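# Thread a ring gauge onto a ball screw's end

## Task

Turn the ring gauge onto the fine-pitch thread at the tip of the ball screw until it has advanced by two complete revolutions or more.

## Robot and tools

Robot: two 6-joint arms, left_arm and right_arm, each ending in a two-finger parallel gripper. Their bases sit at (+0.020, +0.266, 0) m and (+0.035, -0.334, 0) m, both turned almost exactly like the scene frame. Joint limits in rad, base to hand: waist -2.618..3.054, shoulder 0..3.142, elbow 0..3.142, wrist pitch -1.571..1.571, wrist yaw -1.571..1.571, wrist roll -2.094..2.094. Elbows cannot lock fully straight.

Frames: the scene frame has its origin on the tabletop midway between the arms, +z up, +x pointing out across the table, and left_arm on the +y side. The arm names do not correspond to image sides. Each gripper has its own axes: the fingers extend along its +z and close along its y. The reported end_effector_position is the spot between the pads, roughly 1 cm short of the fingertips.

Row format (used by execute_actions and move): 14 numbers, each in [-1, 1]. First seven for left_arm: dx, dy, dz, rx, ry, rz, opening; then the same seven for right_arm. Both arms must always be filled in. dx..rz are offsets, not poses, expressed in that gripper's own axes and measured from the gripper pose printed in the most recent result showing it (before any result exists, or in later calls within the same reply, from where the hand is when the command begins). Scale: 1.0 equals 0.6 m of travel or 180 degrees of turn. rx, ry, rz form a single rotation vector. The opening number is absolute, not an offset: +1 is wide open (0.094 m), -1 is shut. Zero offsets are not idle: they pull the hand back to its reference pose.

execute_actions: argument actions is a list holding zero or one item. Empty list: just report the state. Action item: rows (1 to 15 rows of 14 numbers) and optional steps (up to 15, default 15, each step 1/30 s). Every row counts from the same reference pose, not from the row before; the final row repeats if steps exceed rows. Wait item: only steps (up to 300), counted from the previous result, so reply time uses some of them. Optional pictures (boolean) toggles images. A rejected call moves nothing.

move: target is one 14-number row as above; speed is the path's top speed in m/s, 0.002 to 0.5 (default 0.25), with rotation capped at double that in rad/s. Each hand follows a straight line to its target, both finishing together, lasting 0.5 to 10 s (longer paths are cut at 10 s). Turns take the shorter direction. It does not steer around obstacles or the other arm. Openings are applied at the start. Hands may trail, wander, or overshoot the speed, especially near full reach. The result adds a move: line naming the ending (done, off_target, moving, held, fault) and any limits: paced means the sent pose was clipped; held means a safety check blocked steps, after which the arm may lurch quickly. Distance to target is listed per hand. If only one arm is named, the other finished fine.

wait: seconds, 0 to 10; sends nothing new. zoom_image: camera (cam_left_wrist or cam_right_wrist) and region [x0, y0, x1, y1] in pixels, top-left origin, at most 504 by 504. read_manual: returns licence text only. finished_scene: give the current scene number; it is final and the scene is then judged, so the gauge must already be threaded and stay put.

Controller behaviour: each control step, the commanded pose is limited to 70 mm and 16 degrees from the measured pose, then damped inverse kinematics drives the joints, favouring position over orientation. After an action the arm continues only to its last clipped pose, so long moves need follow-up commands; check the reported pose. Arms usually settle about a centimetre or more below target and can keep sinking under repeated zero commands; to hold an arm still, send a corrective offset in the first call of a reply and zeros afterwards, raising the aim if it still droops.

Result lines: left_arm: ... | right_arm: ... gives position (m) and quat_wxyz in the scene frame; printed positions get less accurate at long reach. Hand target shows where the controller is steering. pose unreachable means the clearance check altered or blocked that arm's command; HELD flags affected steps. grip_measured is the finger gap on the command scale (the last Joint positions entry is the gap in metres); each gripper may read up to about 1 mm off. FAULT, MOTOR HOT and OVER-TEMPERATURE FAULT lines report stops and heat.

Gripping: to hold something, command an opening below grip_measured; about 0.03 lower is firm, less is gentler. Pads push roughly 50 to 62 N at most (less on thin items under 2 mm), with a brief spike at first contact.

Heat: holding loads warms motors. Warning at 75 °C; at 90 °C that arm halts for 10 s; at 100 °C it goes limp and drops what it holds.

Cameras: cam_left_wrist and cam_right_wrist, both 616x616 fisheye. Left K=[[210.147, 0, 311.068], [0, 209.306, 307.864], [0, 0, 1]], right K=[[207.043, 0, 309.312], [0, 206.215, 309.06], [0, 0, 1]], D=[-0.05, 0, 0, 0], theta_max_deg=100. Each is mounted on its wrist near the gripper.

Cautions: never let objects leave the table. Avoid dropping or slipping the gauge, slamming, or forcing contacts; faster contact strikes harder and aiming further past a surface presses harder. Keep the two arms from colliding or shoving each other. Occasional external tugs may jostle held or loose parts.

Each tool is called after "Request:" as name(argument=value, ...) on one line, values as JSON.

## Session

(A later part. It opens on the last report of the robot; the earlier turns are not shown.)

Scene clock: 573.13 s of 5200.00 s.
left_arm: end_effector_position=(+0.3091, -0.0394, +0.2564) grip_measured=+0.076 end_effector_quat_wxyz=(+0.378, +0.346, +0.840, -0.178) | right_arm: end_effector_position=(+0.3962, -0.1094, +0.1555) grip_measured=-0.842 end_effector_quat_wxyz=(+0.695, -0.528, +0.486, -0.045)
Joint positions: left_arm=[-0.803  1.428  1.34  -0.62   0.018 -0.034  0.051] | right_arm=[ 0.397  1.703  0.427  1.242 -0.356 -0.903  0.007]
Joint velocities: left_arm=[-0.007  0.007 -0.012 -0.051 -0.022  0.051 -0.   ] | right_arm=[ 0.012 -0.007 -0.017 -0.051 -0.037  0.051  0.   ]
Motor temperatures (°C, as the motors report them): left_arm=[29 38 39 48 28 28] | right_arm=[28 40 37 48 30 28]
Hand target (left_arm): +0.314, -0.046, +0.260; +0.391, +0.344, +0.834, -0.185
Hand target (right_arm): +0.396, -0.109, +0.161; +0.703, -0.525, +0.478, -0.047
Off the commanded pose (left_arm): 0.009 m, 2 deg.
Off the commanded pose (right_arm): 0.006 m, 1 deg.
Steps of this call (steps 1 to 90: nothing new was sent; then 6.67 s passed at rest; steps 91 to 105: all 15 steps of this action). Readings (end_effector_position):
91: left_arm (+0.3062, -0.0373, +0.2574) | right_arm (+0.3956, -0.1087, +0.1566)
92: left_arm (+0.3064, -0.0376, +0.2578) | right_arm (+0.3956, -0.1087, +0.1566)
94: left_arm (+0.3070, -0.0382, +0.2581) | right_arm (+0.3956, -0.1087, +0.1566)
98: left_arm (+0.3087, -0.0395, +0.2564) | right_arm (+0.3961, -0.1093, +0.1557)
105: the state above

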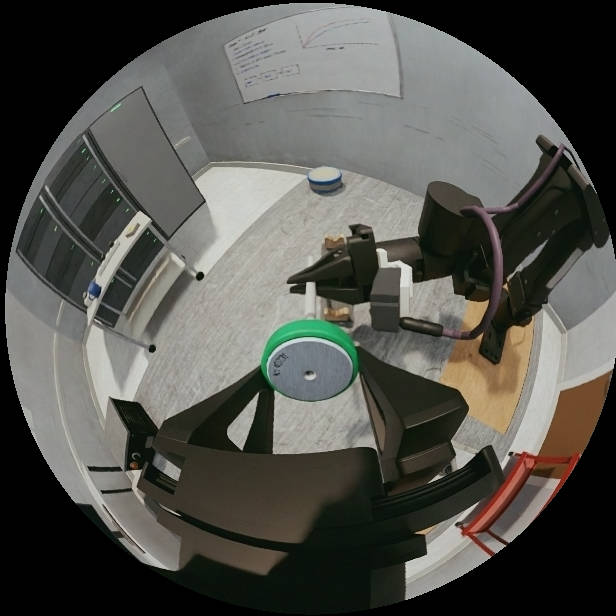

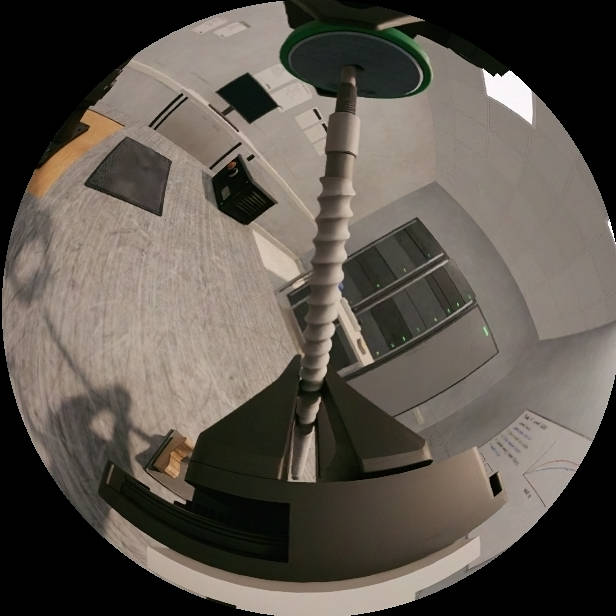

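Request:
execute_actions(actions=[{"rows": [[0.0039,0,0.0049,0,0.0035,0,0.04,-0.0048,-0.0060,-0.0001,0.0047,-0.0037,-0.0023,-0.88]], "steps": 15}])

Request:
zoom_image(camera="cam_right_wrist", region=[300, 20, 400, 120])

Request:
zoom_image(camera="cam_left_wrist", region=[250, 230, 390, 410])

Scene clock: 581.97 s of 5200.00 s.
left_arm: end_effector_position=(+0.3087, -0.0389, +0.2556) grip_measured=+0.076 end_effector_quat_wxyz=(+0.377, +0.346, +0.841, -0.177) | right_arm: end_effector_position=(+0.3963, -0.1095, +0.1555) grip_measured=-0.842 end_effector_quat_wxyz=(+0.694, -0.529, +0.485, -0.047)
Joint positions: left_arm=[-0.803  1.428  1.34  -0.624  0.018 -0.034  0.051] | right_arm=[ 0.397  1.703  0.427  1.242 -0.355 -0.909  0.007]
Joint velocities: left_arm=[-0.012  0.002 -0.007  0.022 -0.007  0.007  0.001] | right_arm=[-0.012 -0.002 -0.002  0.022 -0.007  0.007 -0.   ]
Motor temperatures (°C, as the motors report them): left_arm=[29 38 39 49 28 28] | right_arm=[28 40 37 48 30 28]
Hand target (left_arm): +0.309, -0.040, +0.253; +0.374, +0.347, +0.842, -0.176
Hand target (right_arm): +0.396, -0.109, +0.160; +0.701, -0.525, +0.480, -0.048
Off the commanded pose (left_arm): 0.003 m, 0 deg.
Off the commanded pose (right_arm): 0.005 m, 1 deg.
Steps of this call (steps 1 to 90: nothing new was sent; then 5.33 s passed at rest; steps 91 to 105: all 15 steps of this action). Readings (end_effector_position):
91: left_arm (+0.3090, -0.0393, +0.2562) | right_arm (+0.3963, -0.1095, +0.1555)
92: left_arm (+0.3090, -0.0392, +0.2561) | right_arm (+0.3963, -0.1095, +0.1555)
94: left_arm (+0.3088, -0.0390, +0.2559) | right_arm (+0.3963, -0.1095, +0.1555)
98: left_arm (+0.3087, -0.0389, +0.2556) | right_arm (+0.3963, -0.1095, +0.1555)
105: the state above

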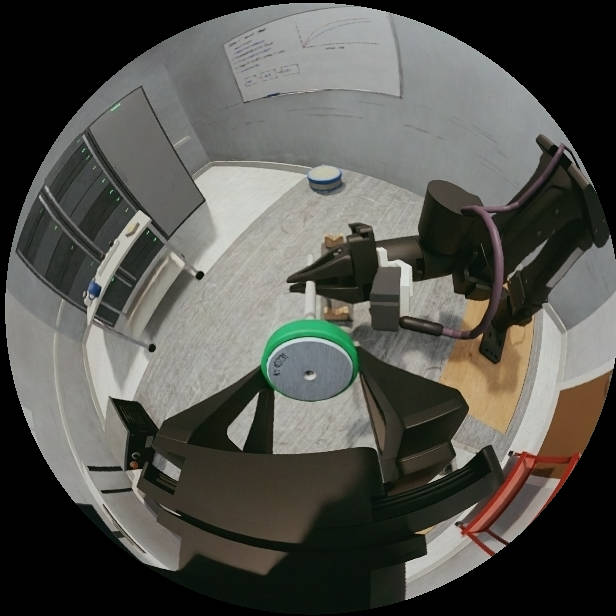

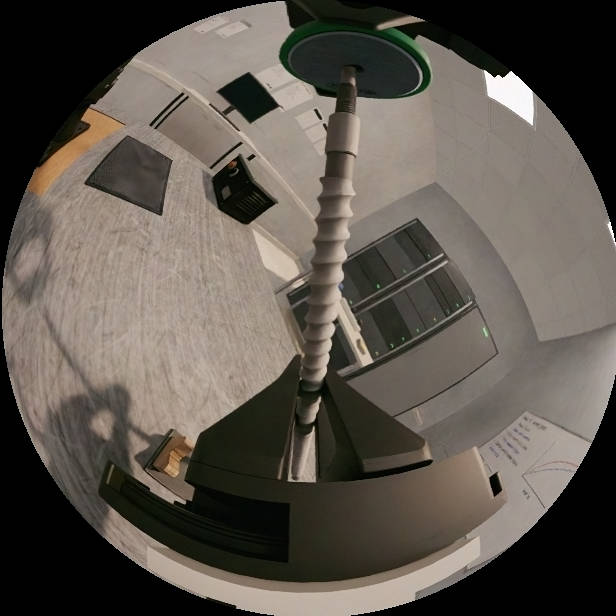

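Region (300, 20, 400, 120) of cam_right_wrist's 616x616 image, scaled by 5.040, with more detail than that image has.

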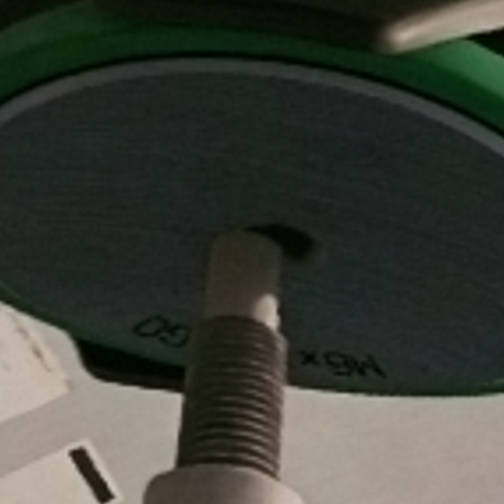

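Region (250, 230, 390, 410) of cam_left_wrist's 616x616 image, scaled by 2.800, with more detail than that image has.

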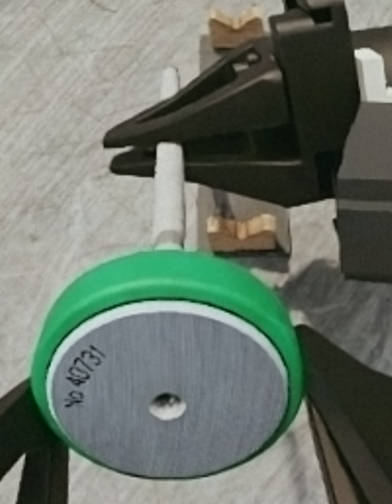

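Request:
execute_actions(actions=[{"rows": [[-0.0083,0,0,0,-0.0064,0,0.04,-0.0006,-0.0093,0,0.0082,0.0008,0.0028,-0.88]], "steps": 15}])

Request:
zoom_image(camera="cam_right_wrist", region=[300, 20, 400, 120])

Request:
zoom_image(camera="cam_left_wrist", region=[250, 230, 390, 410])

Scene clock: 603.03 s of 5200.00 s.
left_arm: end_effector_position=(+0.3087, -0.0389, +0.2556) grip_measured=+0.076 end_effector_quat_wxyz=(+0.377, +0.346, +0.841, -0.177) | right_arm: end_effector_position=(+0.3976, -0.1109, +0.1555) grip_measured=-0.842 end_effector_quat_wxyz=(+0.694, -0.526, +0.489, -0.050)
Joint positions: left_arm=[-0.803  1.428  1.34  -0.624  0.018 -0.034  0.051] | right_arm=[ 0.397  1.703  0.427  1.242 -0.344 -0.904  0.007]
Joint velocities: left_arm=[-0.007  0.022 -0.007 -0.11  -0.022 -0.007 -0.   ] | right_arm=[ 0.002 -0.017  0.012  0.007  0.022 -0.007 -0.   ]
Motor temperatures (°C, as the motors report them): left_arm=[29 38 39 47 28 28] | right_arm=[28 40 37 49 30 28]
Hand target (left_arm): +0.311, -0.041, +0.259; +0.385, +0.345, +0.837, -0.181
Hand target (right_arm): +0.399, -0.112, +0.160; +0.701, -0.518, +0.488, -0.051
Off the commanded pose (left_arm): 0.005 m, 1 deg.
Off the commanded pose (right_arm): 0.005 m, 1 deg.
Steps of this call (steps 1 to 90: nothing new was sent; then 17.57 s passed at rest; steps 91 to 105: all 15 steps of this action). Readings (end_effector_position):
91: left_arm (+0.3087, -0.0389, +0.2556) | right_arm (+0.3965, -0.1097, +0.1555)
92: left_arm (+0.3087, -0.0389, +0.2556) | right_arm (+0.3967, -0.1099, +0.1555)
94: left_arm (+0.3087, -0.0389, +0.2556) | right_arm (+0.3971, -0.1103, +0.1555)
98: left_arm (+0.3087, -0.0389, +0.2556) | right_arm (+0.3974, -0.1107, +0.1555)
105: the state above

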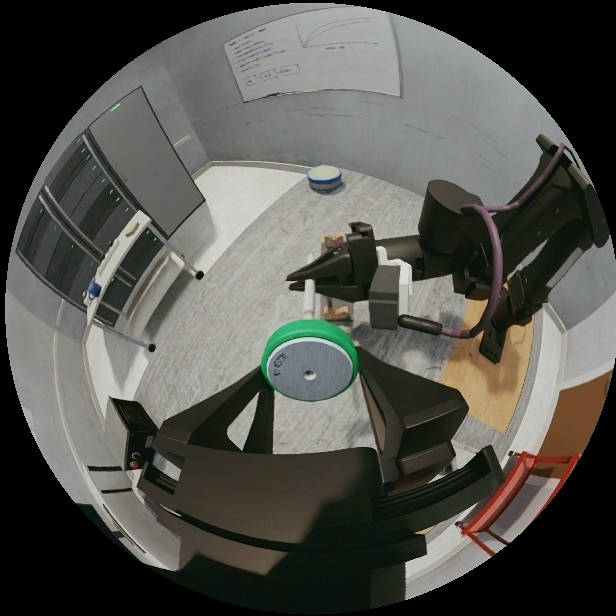

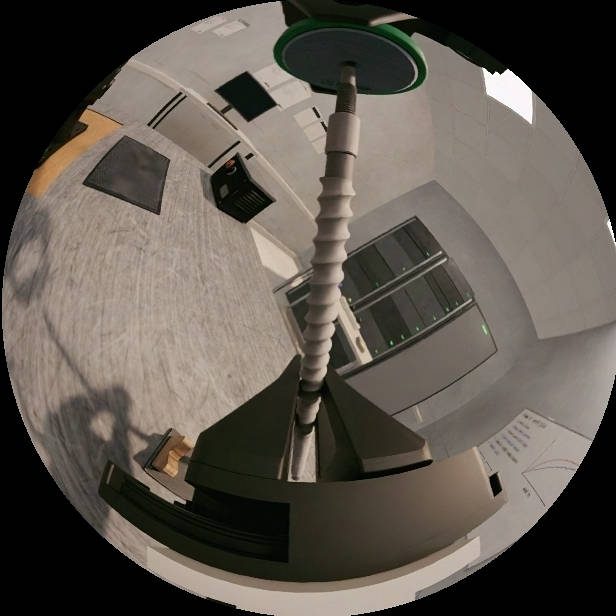

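Region (300, 20, 400, 120) of cam_right_wrist's 616x616 image, scaled by 5.040, with more detail than that image has.

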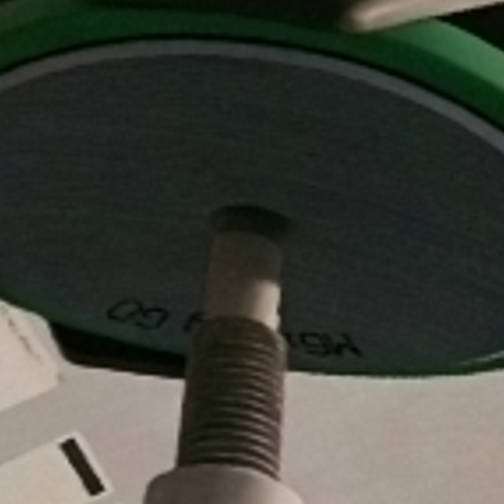

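Region (250, 230, 390, 410) of cam_left_wrist's 616x616 image, scaled by 2.800, with more detail than that image has.

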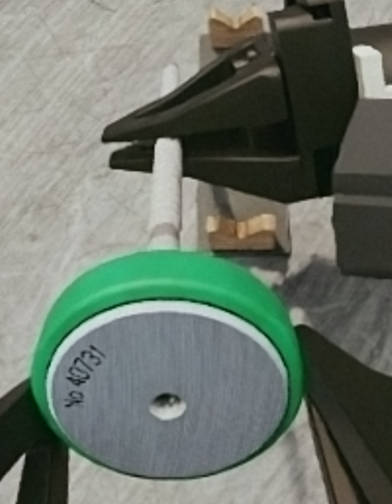

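Request:
execute_actions(actions=[{"rows": [[-0.0083,0,0,0,-0.0064,0,0.04,-0.0083,-0.0033,0,0.0017,-0.0074,0.0033,-0.88]], "steps": 15}])

Request:
zoom_image(camera="cam_right_wrist", region=[300, 20, 400, 120])

Request:
zoom_image(camera="cam_left_wrist", region=[270, 230, 350, 400])

Scene clock: 617.87 s of 5200.00 s.
left_arm: end_effector_position=(+0.3087, -0.0389, +0.2556) grip_measured=+0.076 end_effector_quat_wxyz=(+0.377, +0.346, +0.841, -0.177) | right_arm: end_effector_position=(+0.3969, -0.1101, +0.1555) grip_measured=-0.842 end_effector_quat_wxyz=(+0.695, -0.526, +0.489, -0.046)
Joint positions: left_arm=[-0.803  1.428  1.34  -0.624  0.018 -0.034  0.051] | right_arm=[ 0.397  1.703  0.427  1.242 -0.35  -0.899  0.007]
Joint velocities: left_arm=[-0.012 -0.012 -0.002  0.007 -0.007  0.007 -0.001] | right_arm=[ 0.007 -0.007 -0.002 -0.051 -0.022  0.022 -0.   ]
Motor temperatures (°C, as the motors report them): left_arm=[29 38 39 48 28 28] | right_arm=[28 40 37 49 30 28]
Hand target (left_arm): +0.311, -0.041, +0.259; +0.385, +0.345, +0.837, -0.181
Hand target (right_arm): +0.396, -0.109, +0.160; +0.701, -0.522, +0.483, -0.041
Off the commanded pose (left_arm): 0.005 m, 1 deg.
Off the commanded pose (right_arm): 0.005 m, 1 deg.
Steps of this call (steps 1 to 90: nothing new was sent; then 11.33 s passed at rest; steps 91 to 105: all 15 steps of this action). Readings (end_effector_position):
91: left_arm (+0.3087, -0.0389, +0.2556) | right_arm (+0.3976, -0.1109, +0.1555)
92: left_arm (+0.3087, -0.0389, +0.2556) | right_arm (+0.3974, -0.1107, +0.1555)
94: left_arm (+0.3087, -0.0389, +0.2556) | right_arm (+0.3972, -0.1105, +0.1555)
98: left_arm (+0.3087, -0.0389, +0.2556) | right_arm (+0.3970, -0.1103, +0.1555)
105: the state above

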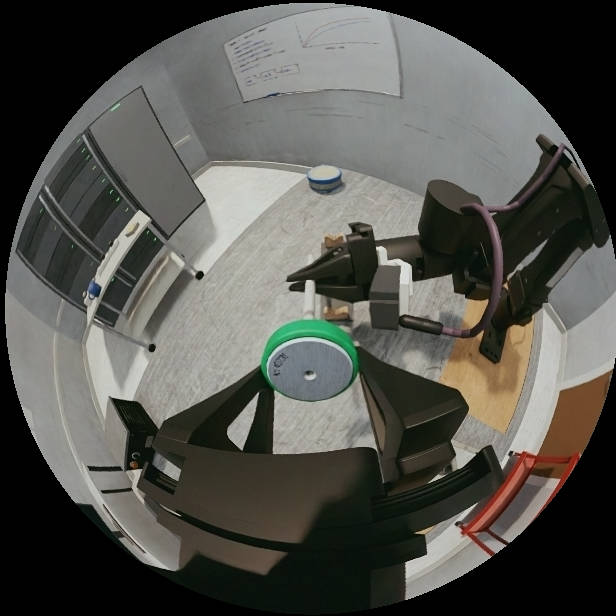

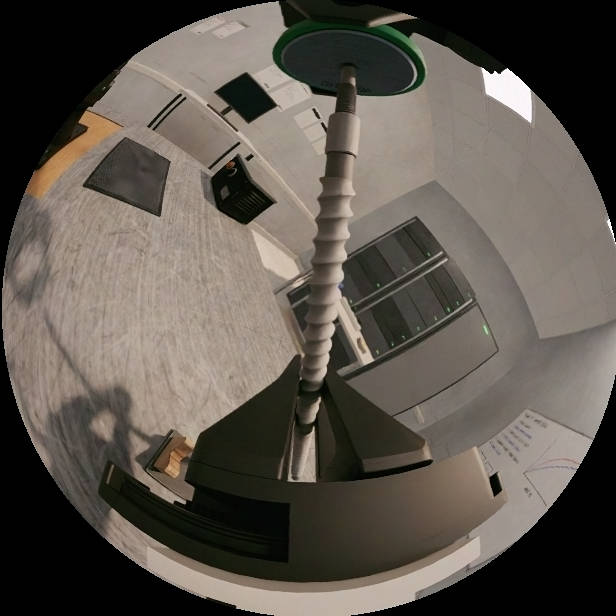

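Region (300, 20, 400, 120) of cam_right_wrist's 616x616 image, scaled by 5.040, with more detail than that image has.

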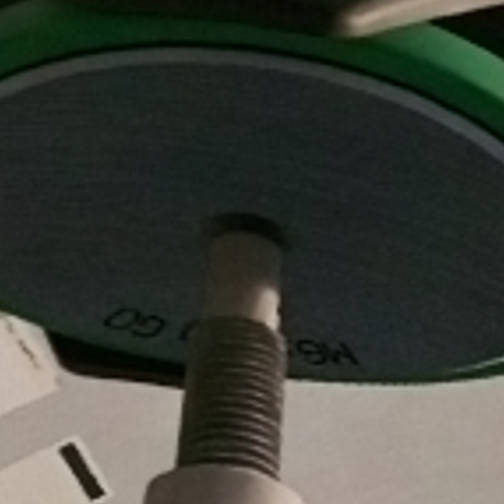

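Region (270, 230, 350, 400) of cam_left_wrist's 616x616 image, scaled by 2.965, with more detail than that image has; it fills the left 237 columns of this view, and the rest is white.

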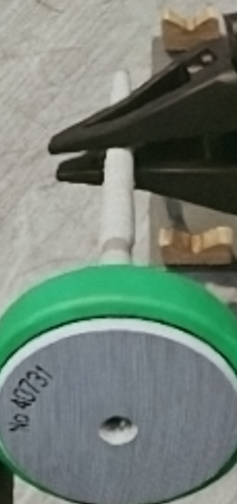

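Request:
execute_actions(actions=[{"rows": [[-0.0083,0,0,0,-0.0064,0,0.04,-0.0083,-0.0033,0,0.0017,-0.0074,0.0030,-0.88]], "steps": 15}])

Request:
zoom_image(camera="cam_right_wrist", region=[300, 20, 400, 120])

Request:
zoom_image(camera="cam_left_wrist", region=[270, 230, 350, 400])

Scene clock: 624.10 s of 5200.00 s.
left_arm: end_effector_position=(+0.3087, -0.0389, +0.2556) grip_measured=+0.076 end_effector_quat_wxyz=(+0.377, +0.346, +0.841, -0.177) | right_arm: end_effector_position=(+0.3963, -0.1095, +0.1555) grip_measured=-0.842 end_effector_quat_wxyz=(+0.695, -0.526, +0.489, -0.042)
Joint positions: left_arm=[-0.803  1.428  1.34  -0.624  0.018 -0.034  0.051] | right_arm=[ 0.397  1.703  0.427  1.242 -0.355 -0.894  0.007]
Joint velocities: left_arm=[ 0.012 -0.012  0.007 -0.066 -0.007 -0.022 -0.001] | right_arm=[ 0.012 -0.012 -0.012  0.007 -0.007  0.007 -0.001]
Motor temperatures (°C, as the motors report them): left_arm=[29 38 39 48 28 28] | right_arm=[28 40 37 49 30 28]
Hand target (left_arm): +0.311, -0.041, +0.259; +0.385, +0.345, +0.837, -0.181
Hand target (right_arm): +0.395, -0.108, +0.160; +0.702, -0.522, +0.483, -0.038
Off the commanded pose (left_arm): 0.005 m, 1 deg.
Off the commanded pose (right_arm): 0.005 m, 1 deg.
Steps of this call (steps 1 to 90: nothing new was sent; then 2.73 s passed at rest; steps 91 to 105: all 15 steps of this action). Readings (end_effector_position):
91: left_arm (+0.3087, -0.0389, +0.2556) | right_arm (+0.3968, -0.1100, +0.1555)
92: left_arm (+0.3087, -0.0389, +0.2556) | right_arm (+0.3966, -0.1099, +0.1555)
94: left_arm (+0.3087, -0.0389, +0.2556) | right_arm (+0.3965, -0.1097, +0.1555)
98: left_arm (+0.3087, -0.0389, +0.2556) | right_arm (+0.3963, -0.1095, +0.1555)
105: the state above

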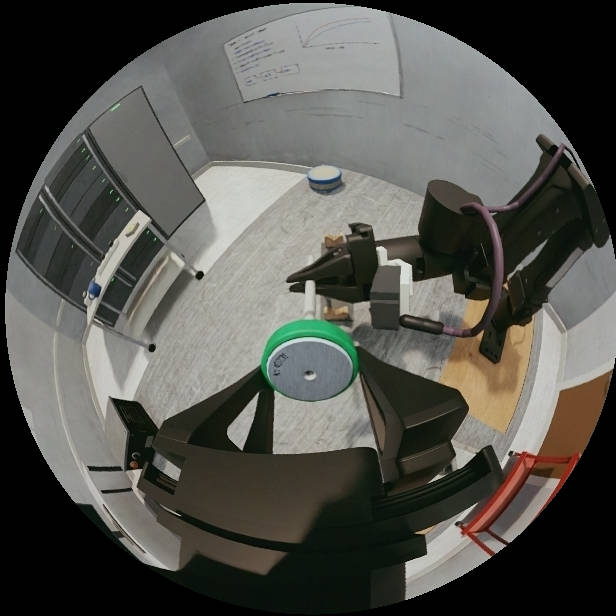

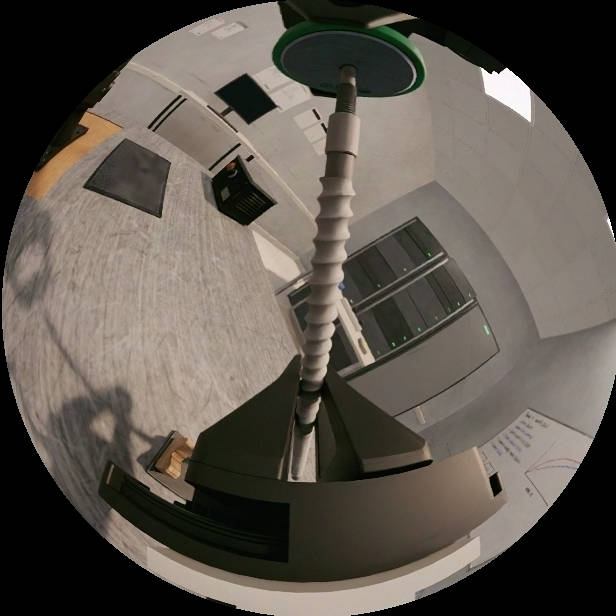

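Region (300, 20, 400, 120) of cam_right_wrist's 616x616 image, scaled by 5.040, with more detail than that image has.

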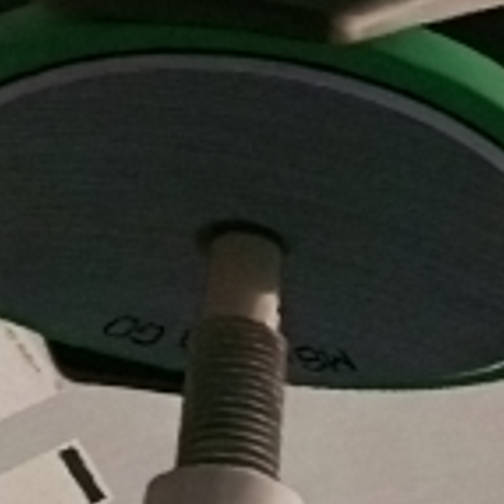

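Region (270, 230, 350, 400) of cam_left_wrist's 616x616 image, scaled by 2.965, with more detail than that image has; it fills the left 237 columns of this view, and the rest is white.

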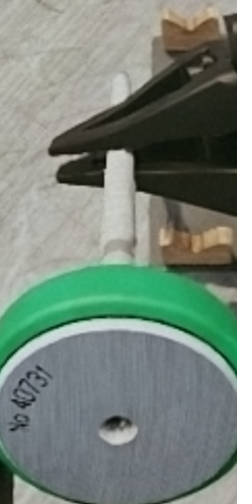

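Request:
execute_actions(actions=[{"rows": [[-0.0228,0,0,0,-0.0175,0,0.04,-0.0048,-0.0060,-0.0001,0.0047,-0.0037,-0.0023,-0.88],[-0.0167,0,0.0109,0,-0.0118,0,0.04,-0.0048,-0.0060,-0.0001,0.0047,-0.0037,-0.0023,-0.88]], "steps": 15}])

Request:
zoom_image(camera="cam_right_wrist", region=[300, 20, 400, 120])

Scene clock: 634.87 s of 5200.00 s.
left_arm: end_effector_position=(+0.3108, -0.0398, +0.2548) grip_measured=+0.076 end_effector_quat_wxyz=(+0.378, +0.345, +0.841, -0.176) | right_arm: end_effector_position=(+0.3971, -0.1104, +0.1549) grip_measured=-0.842 end_effector_quat_wxyz=(+0.694, -0.525, +0.491, -0.045)
Joint positions: left_arm=[-0.803  1.434  1.34  -0.616  0.013 -0.034  0.051] | right_arm=[ 0.397  1.703  0.427  1.24  -0.348 -0.895  0.007]
Joint velocities: left_arm=[-0.007 -0.007  0.012 -0.022  0.037  0.007 -0.   ] | right_arm=[ 0.002  0.012  0.007  0.022 -0.022 -0.037 -0.   ]
Motor temperatures (°C, as the motors report them): left_arm=[29 38 40 48 28 28] | right_arm=[28 40 37 49 30 28]
Hand target (left_arm): +0.316, -0.047, +0.259; +0.392, +0.343, +0.834, -0.184
Hand target (right_arm): +0.396, -0.110, +0.160; +0.701, -0.523, +0.483, -0.046
Off the commanded pose (left_arm): 0.010 m, 2 deg.
Off the commanded pose (right_arm): 0.005 m, 1 deg.
Steps of this call (steps 1 to 90: nothing new was sent; then 7.27 s passed at rest; steps 91 to 105: all 15 steps of this action). Readings (end_effector_position):
91: left_arm (+0.3088, -0.0390, +0.2557) | right_arm (+0.3963, -0.1095, +0.1555)
92: left_arm (+0.3090, -0.0392, +0.2555) | right_arm (+0.3963, -0.1095, +0.1555)
94: left_arm (+0.3098, -0.0397, +0.2550) | right_arm (+0.3966, -0.1098, +0.1553)
98: left_arm (+0.3107, -0.0397, +0.2547) | right_arm (+0.3970, -0.1103, +0.1549)
105: the state above

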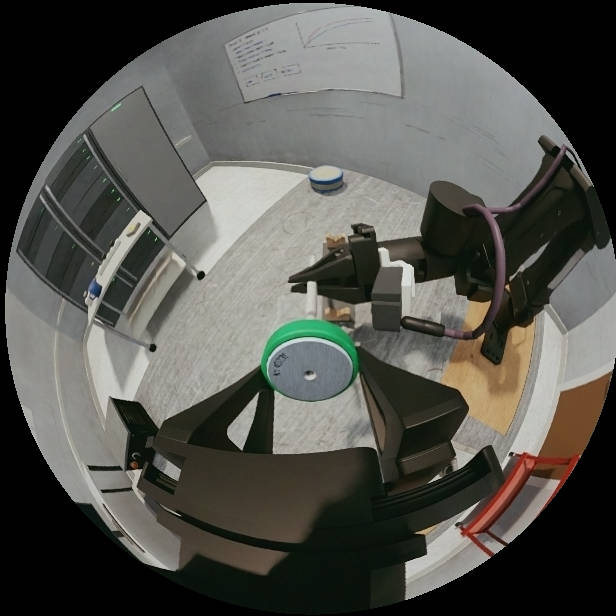

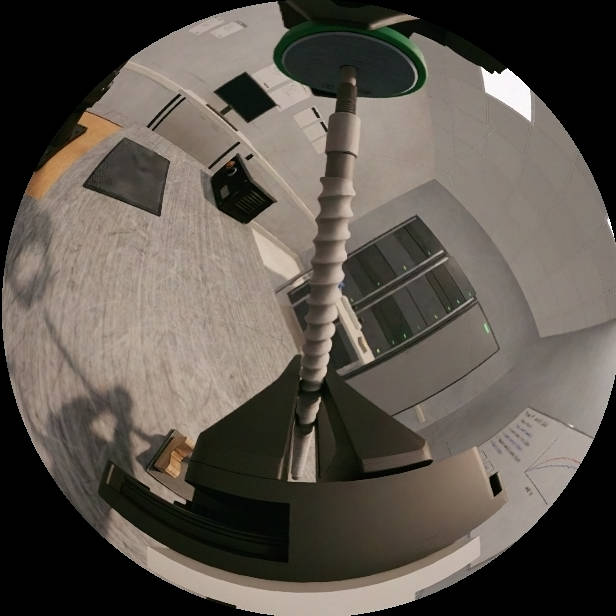

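Region (300, 20, 400, 120) of cam_right_wrist's 616x616 image, scaled by 5.040, with more detail than that image has.

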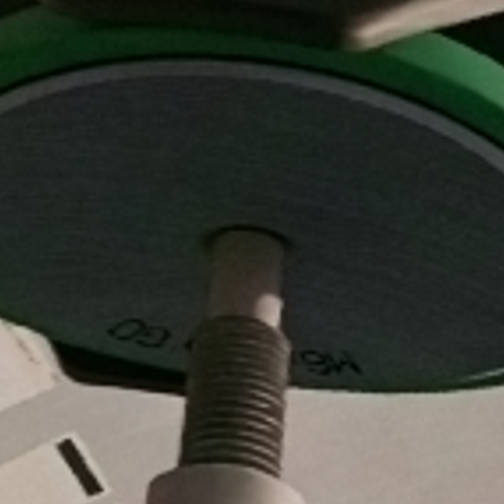

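Request:
execute_actions(actions=[{"rows": [[-0.0133,0,0.0073,0.0002,-0.0095,-0.0159,0.04,-0.0107,-0.0038,0,0.0019,-0.0096,-0.0004,-0.88],[-0.0133,0,0.0073,0.0005,-0.0095,-0.0318,0.04,-0.0107,-0.0038,0,0.0019,-0.0096,-0.0004,-0.88],[-0.0133,0,0.0073,0.0007,-0.0095,-0.0477,0.04,-0.0107,-0.0038,0,0.0019,-0.0096,-0.0004,-0.88],[-0.0133,0,0.0073,0.001,-0.0095,-0.0637,0.04,-0.0107,-0.0038,0,0.0019,-0.0096,-0.0004,-0.88],[-0.0133,0,0.0073,0.0012,-0.0095,-0.0796,0.04,-0.0107,-0.0038,0,0.0019,-0.0096,-0.0004,-0.88]], "steps": 15}])

Request:
zoom_image(camera="cam_right_wrist", region=[300, 20, 400, 120])

Scene clock: 669.50 s of 5200.00 s.
left_arm: end_effector_position=(+0.3113, -0.0414, +0.2525) grip_measured=+0.076 end_effector_quat_wxyz=(+0.354, +0.250, +0.874, -0.217) | right_arm: end_effector_position=(+0.3963, -0.1096, +0.1551) grip_measured=-0.842 end_effector_quat_wxyz=(+0.694, -0.526, +0.490, -0.042)
Joint positions: left_arm=[-0.803  1.441  1.34  -0.613  0.017 -0.257  0.051] | right_arm=[ 0.397  1.703  0.427  1.24  -0.354 -0.895  0.007]
Joint velocities: left_arm=[-0.007  0.002  0.002  0.037 -0.037 -0.066 -0.   ] | right_arm=[-0.007  0.012  0.017  0.066 -0.081  0.022  0.   ]
Motor temperatures (°C, as the motors report them): left_arm=[29 38 40 51 28 28] | right_arm=[28 40 37 50 30 28]
Hand target (left_arm): +0.317, -0.046, +0.258; +0.365, +0.236, +0.871, -0.228
Hand target (right_arm): +0.395, -0.108, +0.161; +0.702, -0.524, +0.481, -0.039
Off the commanded pose (left_arm): 0.009 m, 2 deg.
Off the commanded pose (right_arm): 0.006 m, 2 deg.
Steps of this call (steps 1 to 90: nothing new was sent; then 31.13 s passed at rest; steps 91 to 105: all 15 steps of this action). Readings (end_effector_position):
91: left_arm (+0.3108, -0.0397, +0.2548) | right_arm (+0.3971, -0.1104, +0.1549)
92: left_arm (+0.3108, -0.0397, +0.2548) | right_arm (+0.3971, -0.1104, +0.1549)
94: left_arm (+0.3109, -0.0398, +0.2545) | right_arm (+0.3968, -0.1100, +0.1550)
98: left_arm (+0.3111, -0.0410, +0.2527) | right_arm (+0.3964, -0.1097, +0.1551)
105: the state above

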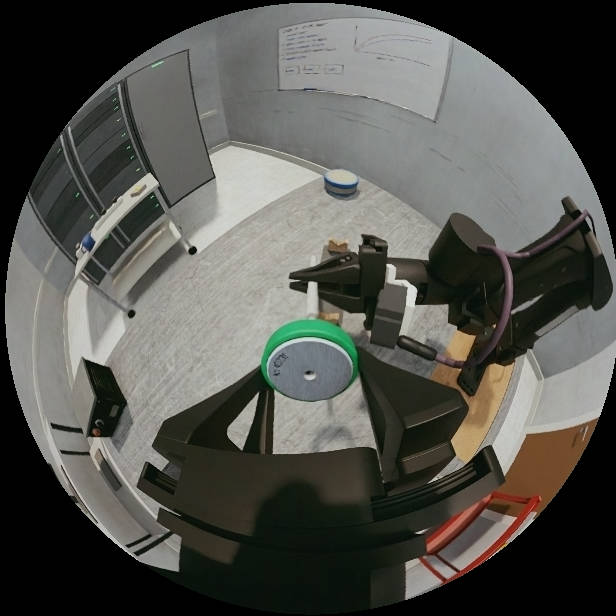

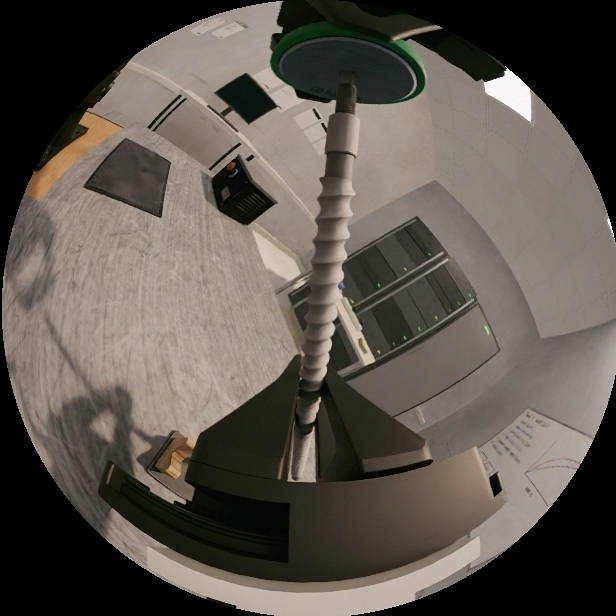

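Region (300, 20, 400, 120) of cam_right_wrist's 616x616 image, scaled by 5.040, with more detail than that image has.

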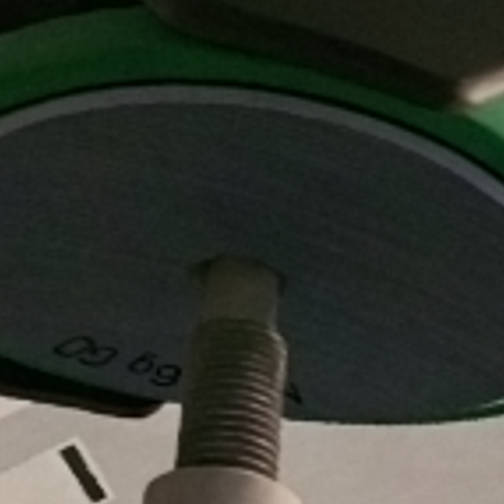

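Request:
execute_actions(actions=[{"rows": [[-0.0175,-0.0047,0.0097,0.0036,-0.0125,-0.0159,0.04,-0.0107,-0.0038,0,0.0019,-0.0096,-0.0004,-0.88],[-0.0175,-0.0047,0.0097,0.0039,-0.0124,-0.0318,0.04,-0.0107,-0.0038,0,0.0019,-0.0096,-0.0004,-0.88],[-0.0175,-0.0047,0.0097,0.0042,-0.0123,-0.0477,0.04,-0.0107,-0.0038,0,0.0019,-0.0096,-0.0004,-0.88],[-0.0175,-0.0047,0.0097,0.0045,-0.0122,-0.0637,0.04,-0.0107,-0.0038,0,0.0019,-0.0096,-0.0004,-0.88],[-0.0175,-0.0047,0.0097,0.0048,-0.0121,-0.0796,0.04,-0.0107,-0.0038,0,0.0019,-0.0096,-0.0004,-0.88]], "steps": 15}])

Request:
zoom_image(camera="cam_right_wrist", region=[300, 20, 400, 120])

Scene clock: 686.07 s of 5200.00 s.
left_arm: end_effector_position=(+0.3128, -0.0452, +0.2497) grip_measured=+0.076 end_effector_quat_wxyz=(+0.325, +0.152, +0.897, -0.259) | right_arm: end_effector_position=(+0.3958, -0.1091, +0.1551) grip_measured=-0.842 end_effector_quat_wxyz=(+0.694, -0.527, +0.489, -0.041)
Joint positions: left_arm=[-0.803  1.454  1.34  -0.6    0.025 -0.483  0.051] | right_arm=[ 0.397  1.703  0.427  1.24  -0.359 -0.894  0.007]
Joint velocities: left_arm=[ 0.002 -0.012 -0.027 -0.051  0.007 -0.11  -0.002] | right_arm=[ 0.002  0.002 -0.002  0.066 -0.037 -0.007 -0.   ]
Motor temperatures (°C, as the motors report them): left_arm=[29 38 40 51 28 28] | right_arm=[28 40 37 51 30 28]
Hand target (left_arm): +0.319, -0.050, +0.257; +0.338, +0.138, +0.890, -0.271
Hand target (right_arm): +0.394, -0.107, +0.161; +0.703, -0.525, +0.479, -0.036
Off the commanded pose (left_arm): 0.011 m, 3 deg.
Off the commanded pose (right_arm): 0.006 m, 2 deg.
Steps of this call (steps 1 to 90: nothing new was sent; then 13.07 s passed at rest; steps 91 to 105: all 15 steps of this action). Readings (end_effector_position):
91: left_arm (+0.3113, -0.0417, +0.2527) | right_arm (+0.3962, -0.1095, +0.1551)
92: left_arm (+0.3114, -0.0420, +0.2526) | right_arm (+0.3962, -0.1095, +0.1551)
94: left_arm (+0.3119, -0.0429, +0.2514) | right_arm (+0.3961, -0.1094, +0.1551)
98: left_arm (+0.3128, -0.0448, +0.2496) | right_arm (+0.3958, -0.1091, +0.1551)
105: the state above

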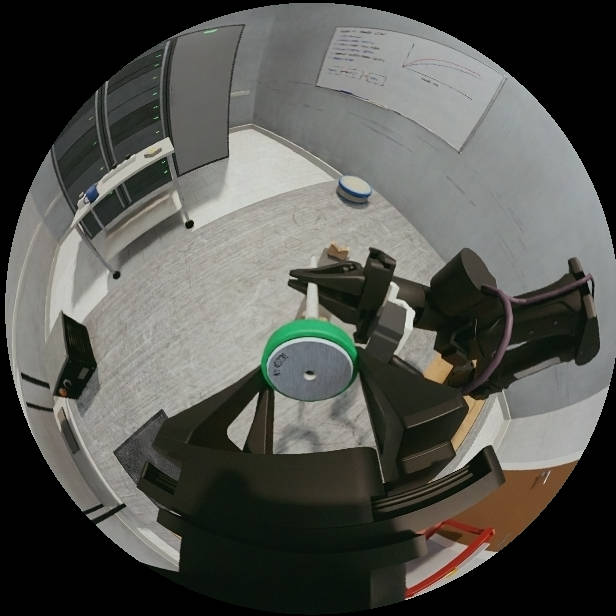

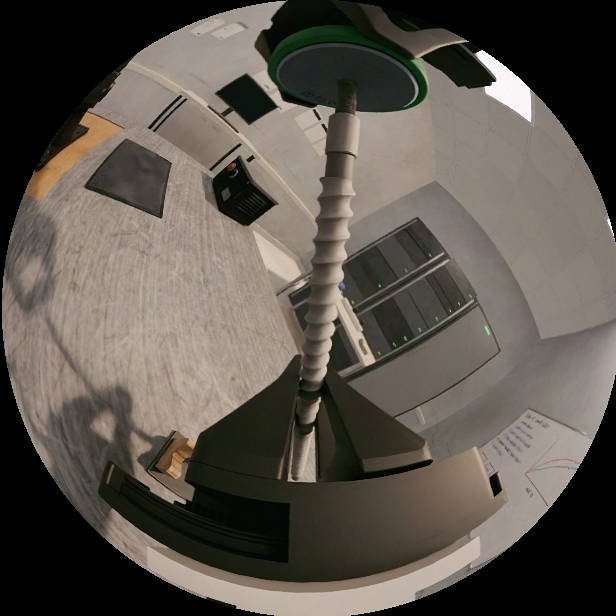

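Region (300, 20, 400, 120) of cam_right_wrist's 616x616 image, scaled by 5.040, with more detail than that image has.

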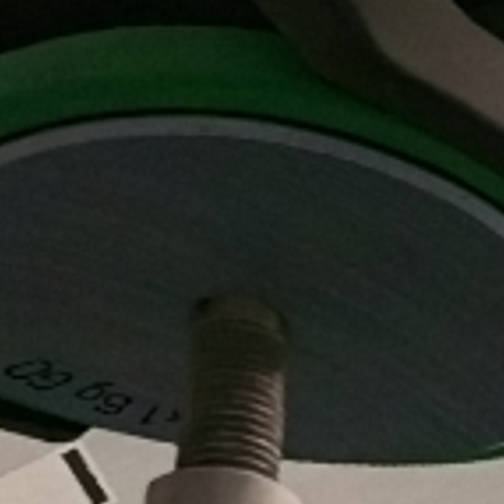

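Request:
move(target=[-0.0155,-0.0082,0,0.0139,-0.0049,-0.4775,0.04,-0.0085,-0.0082,0,0.0060,-0.0068,-0.0035,-0.88], speed=0.4)

Request:
zoom_image(camera="cam_right_wrist", region=[280, 0, 420, 140])

Scene clock: 713.93 s of 5200.00 s.
left_arm: end_effector_position=(+0.3127, -0.0489, +0.2529) grip_measured=+0.076 end_effector_quat_wxyz=(+0.057, -0.493, +0.760, -0.419) | right_arm: end_effector_position=(+0.3957, -0.1090, +0.1542) grip_measured=-0.842 end_effector_quat_wxyz=(+0.693, -0.530, +0.487, -0.044)
Joint positions: left_arm=[-0.803  1.454  1.34  -0.583  0.04  -1.976  0.051] | right_arm=[ 0.397  1.703  0.427  1.236 -0.359 -0.905  0.007]
Joint velocities: left_arm=[ 0.007  0.012  0.012  0.022  0.007  0.022 -0.001] | right_arm=[ 0.012 -0.002  0.002  0.007  0.007 -0.022 -0.001]
Motor temperatures (°C, as the motors report them): left_arm=[29 38 41 51 28 28] | right_arm=[28 41 37 51 30 28]
Hand target (left_arm): +0.317, -0.050, +0.258; +0.064, -0.495, +0.752, -0.430
Hand target (right_arm): +0.395, -0.108, +0.162; +0.704, -0.524, +0.478, -0.043
Off the commanded pose (left_arm): 0.007 m, 2 deg.
Off the commanded pose (right_arm): 0.008 m, 2 deg.
After step 90, 22.33 s passed at rest.
move: done

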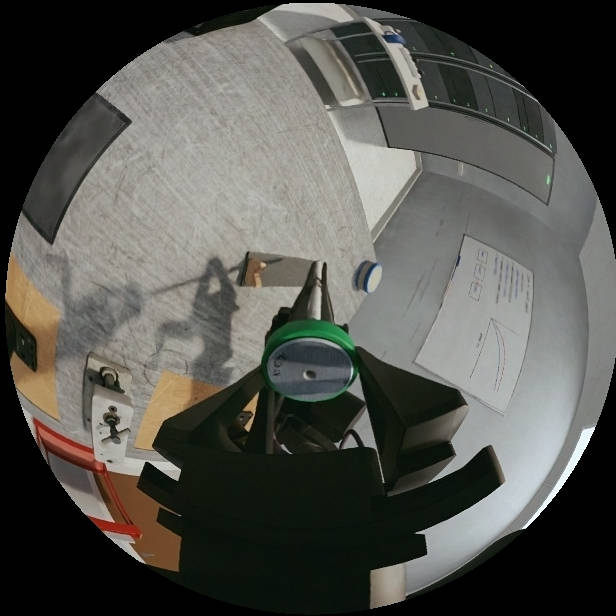

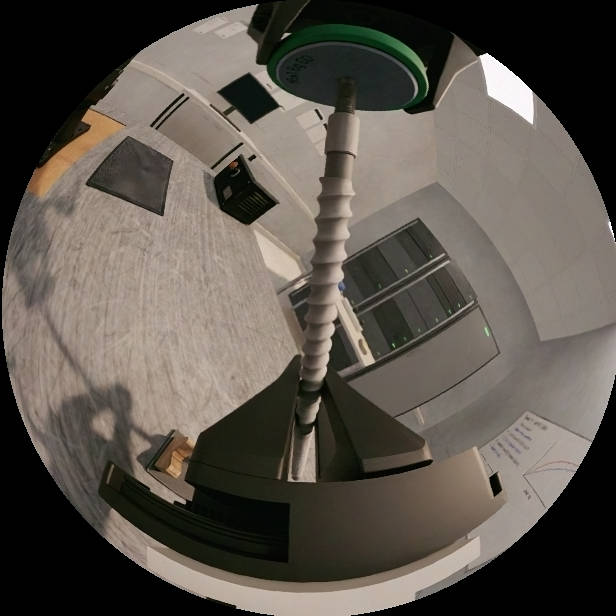

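Region (280, 0, 420, 140) of cam_right_wrist's 616x616 image, scaled by 3.600, with more detail than that image has.

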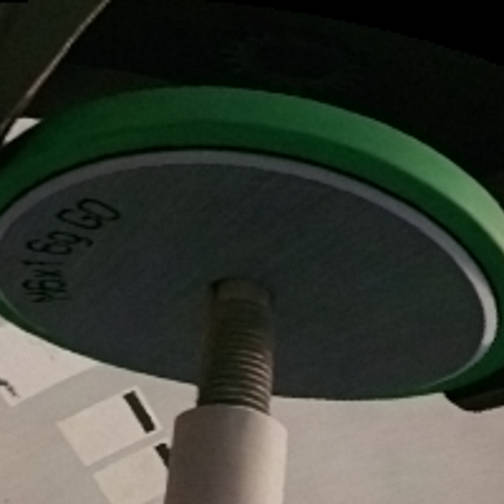

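Request:
execute_actions(actions=[])

Scene clock: 737.70 s of 5200.00 s.
left_arm: end_effector_position=(+0.3127, -0.0489, +0.2529) grip_measured=+0.076 end_effector_quat_wxyz=(+0.057, -0.494, +0.760, -0.419) | right_arm: end_effector_position=(+0.3957, -0.1090, +0.1542) grip_measured=-0.842 end_effector_quat_wxyz=(+0.693, -0.530, +0.487, -0.044)
Joint positions: left_arm=[-0.803  1.454  1.34  -0.583  0.04  -1.979  0.051] | right_arm=[ 0.397  1.703  0.427  1.236 -0.359 -0.905  0.007]
Joint velocities: left_arm=[ 0.002  0.007 -0.012  0.007 -0.007  0.022 -0.   ] | right_arm=[ 0.012 -0.007 -0.002  0.022 -0.095  0.022  0.001]
Motor temperatures (°C, as the motors report them): left_arm=[29 39 41 51 28 28] | right_arm=[28 41 37 52 30 28]
Hand target (left_arm): +0.317, -0.050, +0.258; +0.064, -0.495, +0.752, -0.430
Hand target (right_arm): +0.395, -0.108, +0.162; +0.704, -0.524, +0.478, -0.043
Off the commanded pose (left_arm): 0.007 m, 2 deg.
Off the commanded pose (right_arm): 0.008 m, 2 deg.
Steps of this call (steps 1 to 90: nothing new was sent; then 20.77 s passed at rest). Readings (end_effector_position):
1: left_arm (+0.3127, -0.0489, +0.2529) | right_arm (+0.3957, -0.1090, +0.1542)
2: left_arm (+0.3127, -0.0489, +0.2529) | right_arm (+0.3957, -0.1090, +0.1542)
4: left_arm (+0.3127, -0.0489, +0.2529) | right_arm (+0.3957, -0.1090, +0.1542)
8: left_arm (+0.3127, -0.0489, +0.2529) | right_arm (+0.3957, -0.1090, +0.1542)
90: the state above

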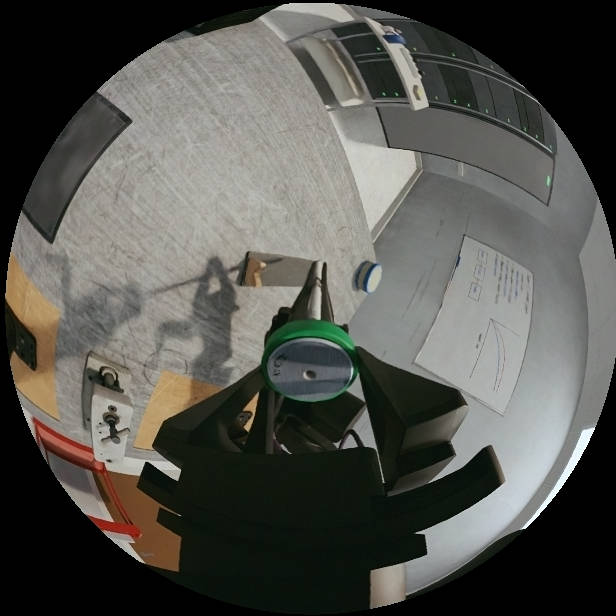

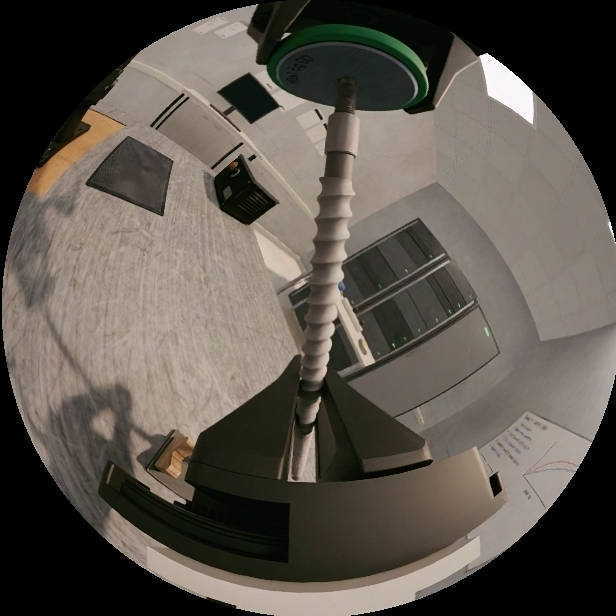

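Request:
move(target=[0.0038,-0.0089,0.0085,0.0066,-0.0044,0.6366,0.04,-0.0048,-0.0060,-0.0001,0.0047,-0.0037,-0.0023,-0.88], speed=0.3)

Request:
zoom_image(camera="cam_right_wrist", region=[270, 10, 430, 170])

Scene clock: 757.57 s of 5200.00 s.
left_arm: end_effector_position=(+0.3136, -0.0446, +0.2498) grip_measured=+0.076 end_effector_quat_wxyz=(+0.379, +0.364, +0.833, -0.170) | right_arm: end_effector_position=(+0.3963, -0.1095, +0.1558) grip_measured=-0.842 end_effector_quat_wxyz=(+0.695, -0.527, +0.487, -0.044)
Joint positions: left_arm=[-0.803  1.454  1.34  -0.599  0.02   0.008  0.051] | right_arm=[ 0.397  1.703  0.427  1.243 -0.355 -0.9    0.007]
Joint velocities: left_arm=[-0.007 -0.012  0.017  0.037  0.022  0.081 -0.   ] | right_arm=[-0.002 -0.007  0.012 -0.037 -0.007  0.022  0.   ]
Motor temperatures (°C, as the motors report them): left_arm=[29 39 41 51 28 28] | right_arm=[28 41 37 53 30 28]
Hand target (left_arm): +0.317, -0.054, +0.254; +0.392, +0.370, +0.822, -0.182
Hand target (right_arm): +0.396, -0.109, +0.159; +0.699, -0.527, +0.481, -0.047
Off the commanded pose (left_arm): 0.012 m, 3 deg.
Off the commanded pose (right_arm): 0.003 m, 1 deg.
After step 90, 12.93 s passed at rest.
move: off_target (left_arm)

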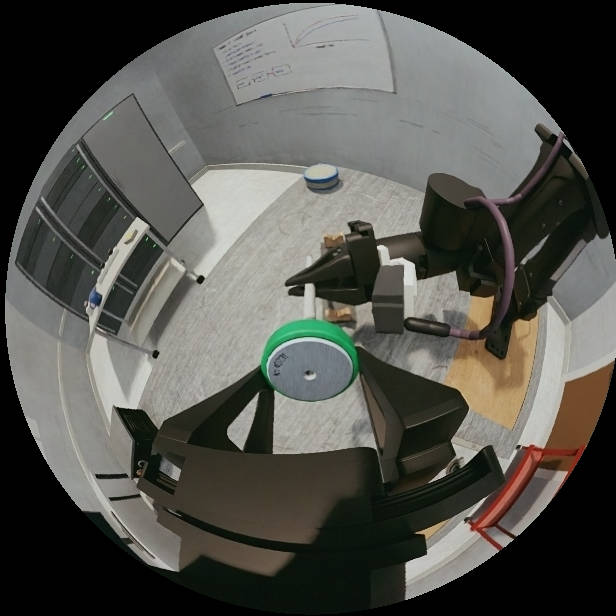

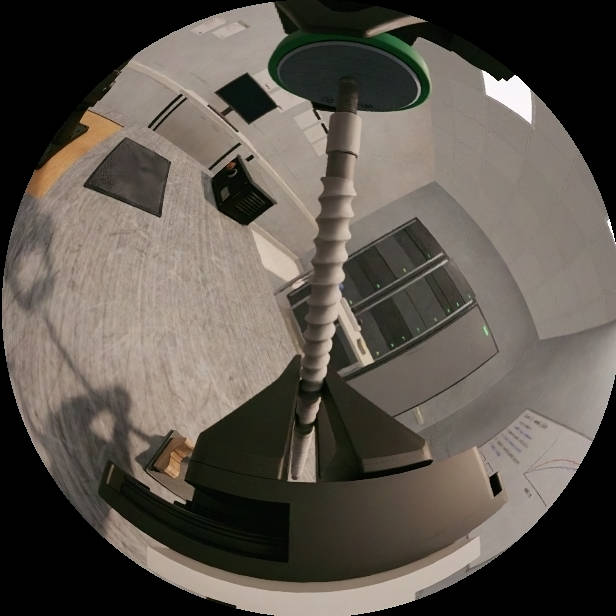

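Region (270, 10, 430, 170) of cam_right_wrist's 616x616 image, scaled by 3.150, with more detail than that image has.

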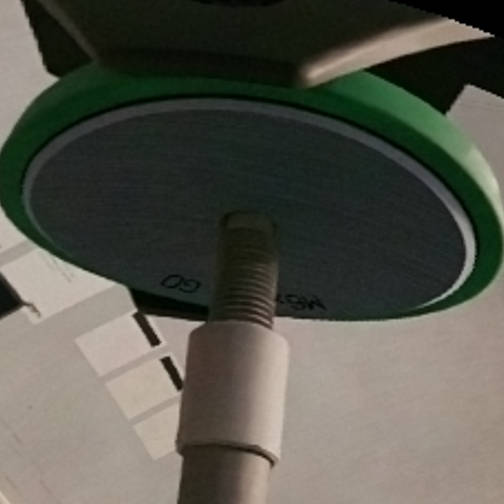

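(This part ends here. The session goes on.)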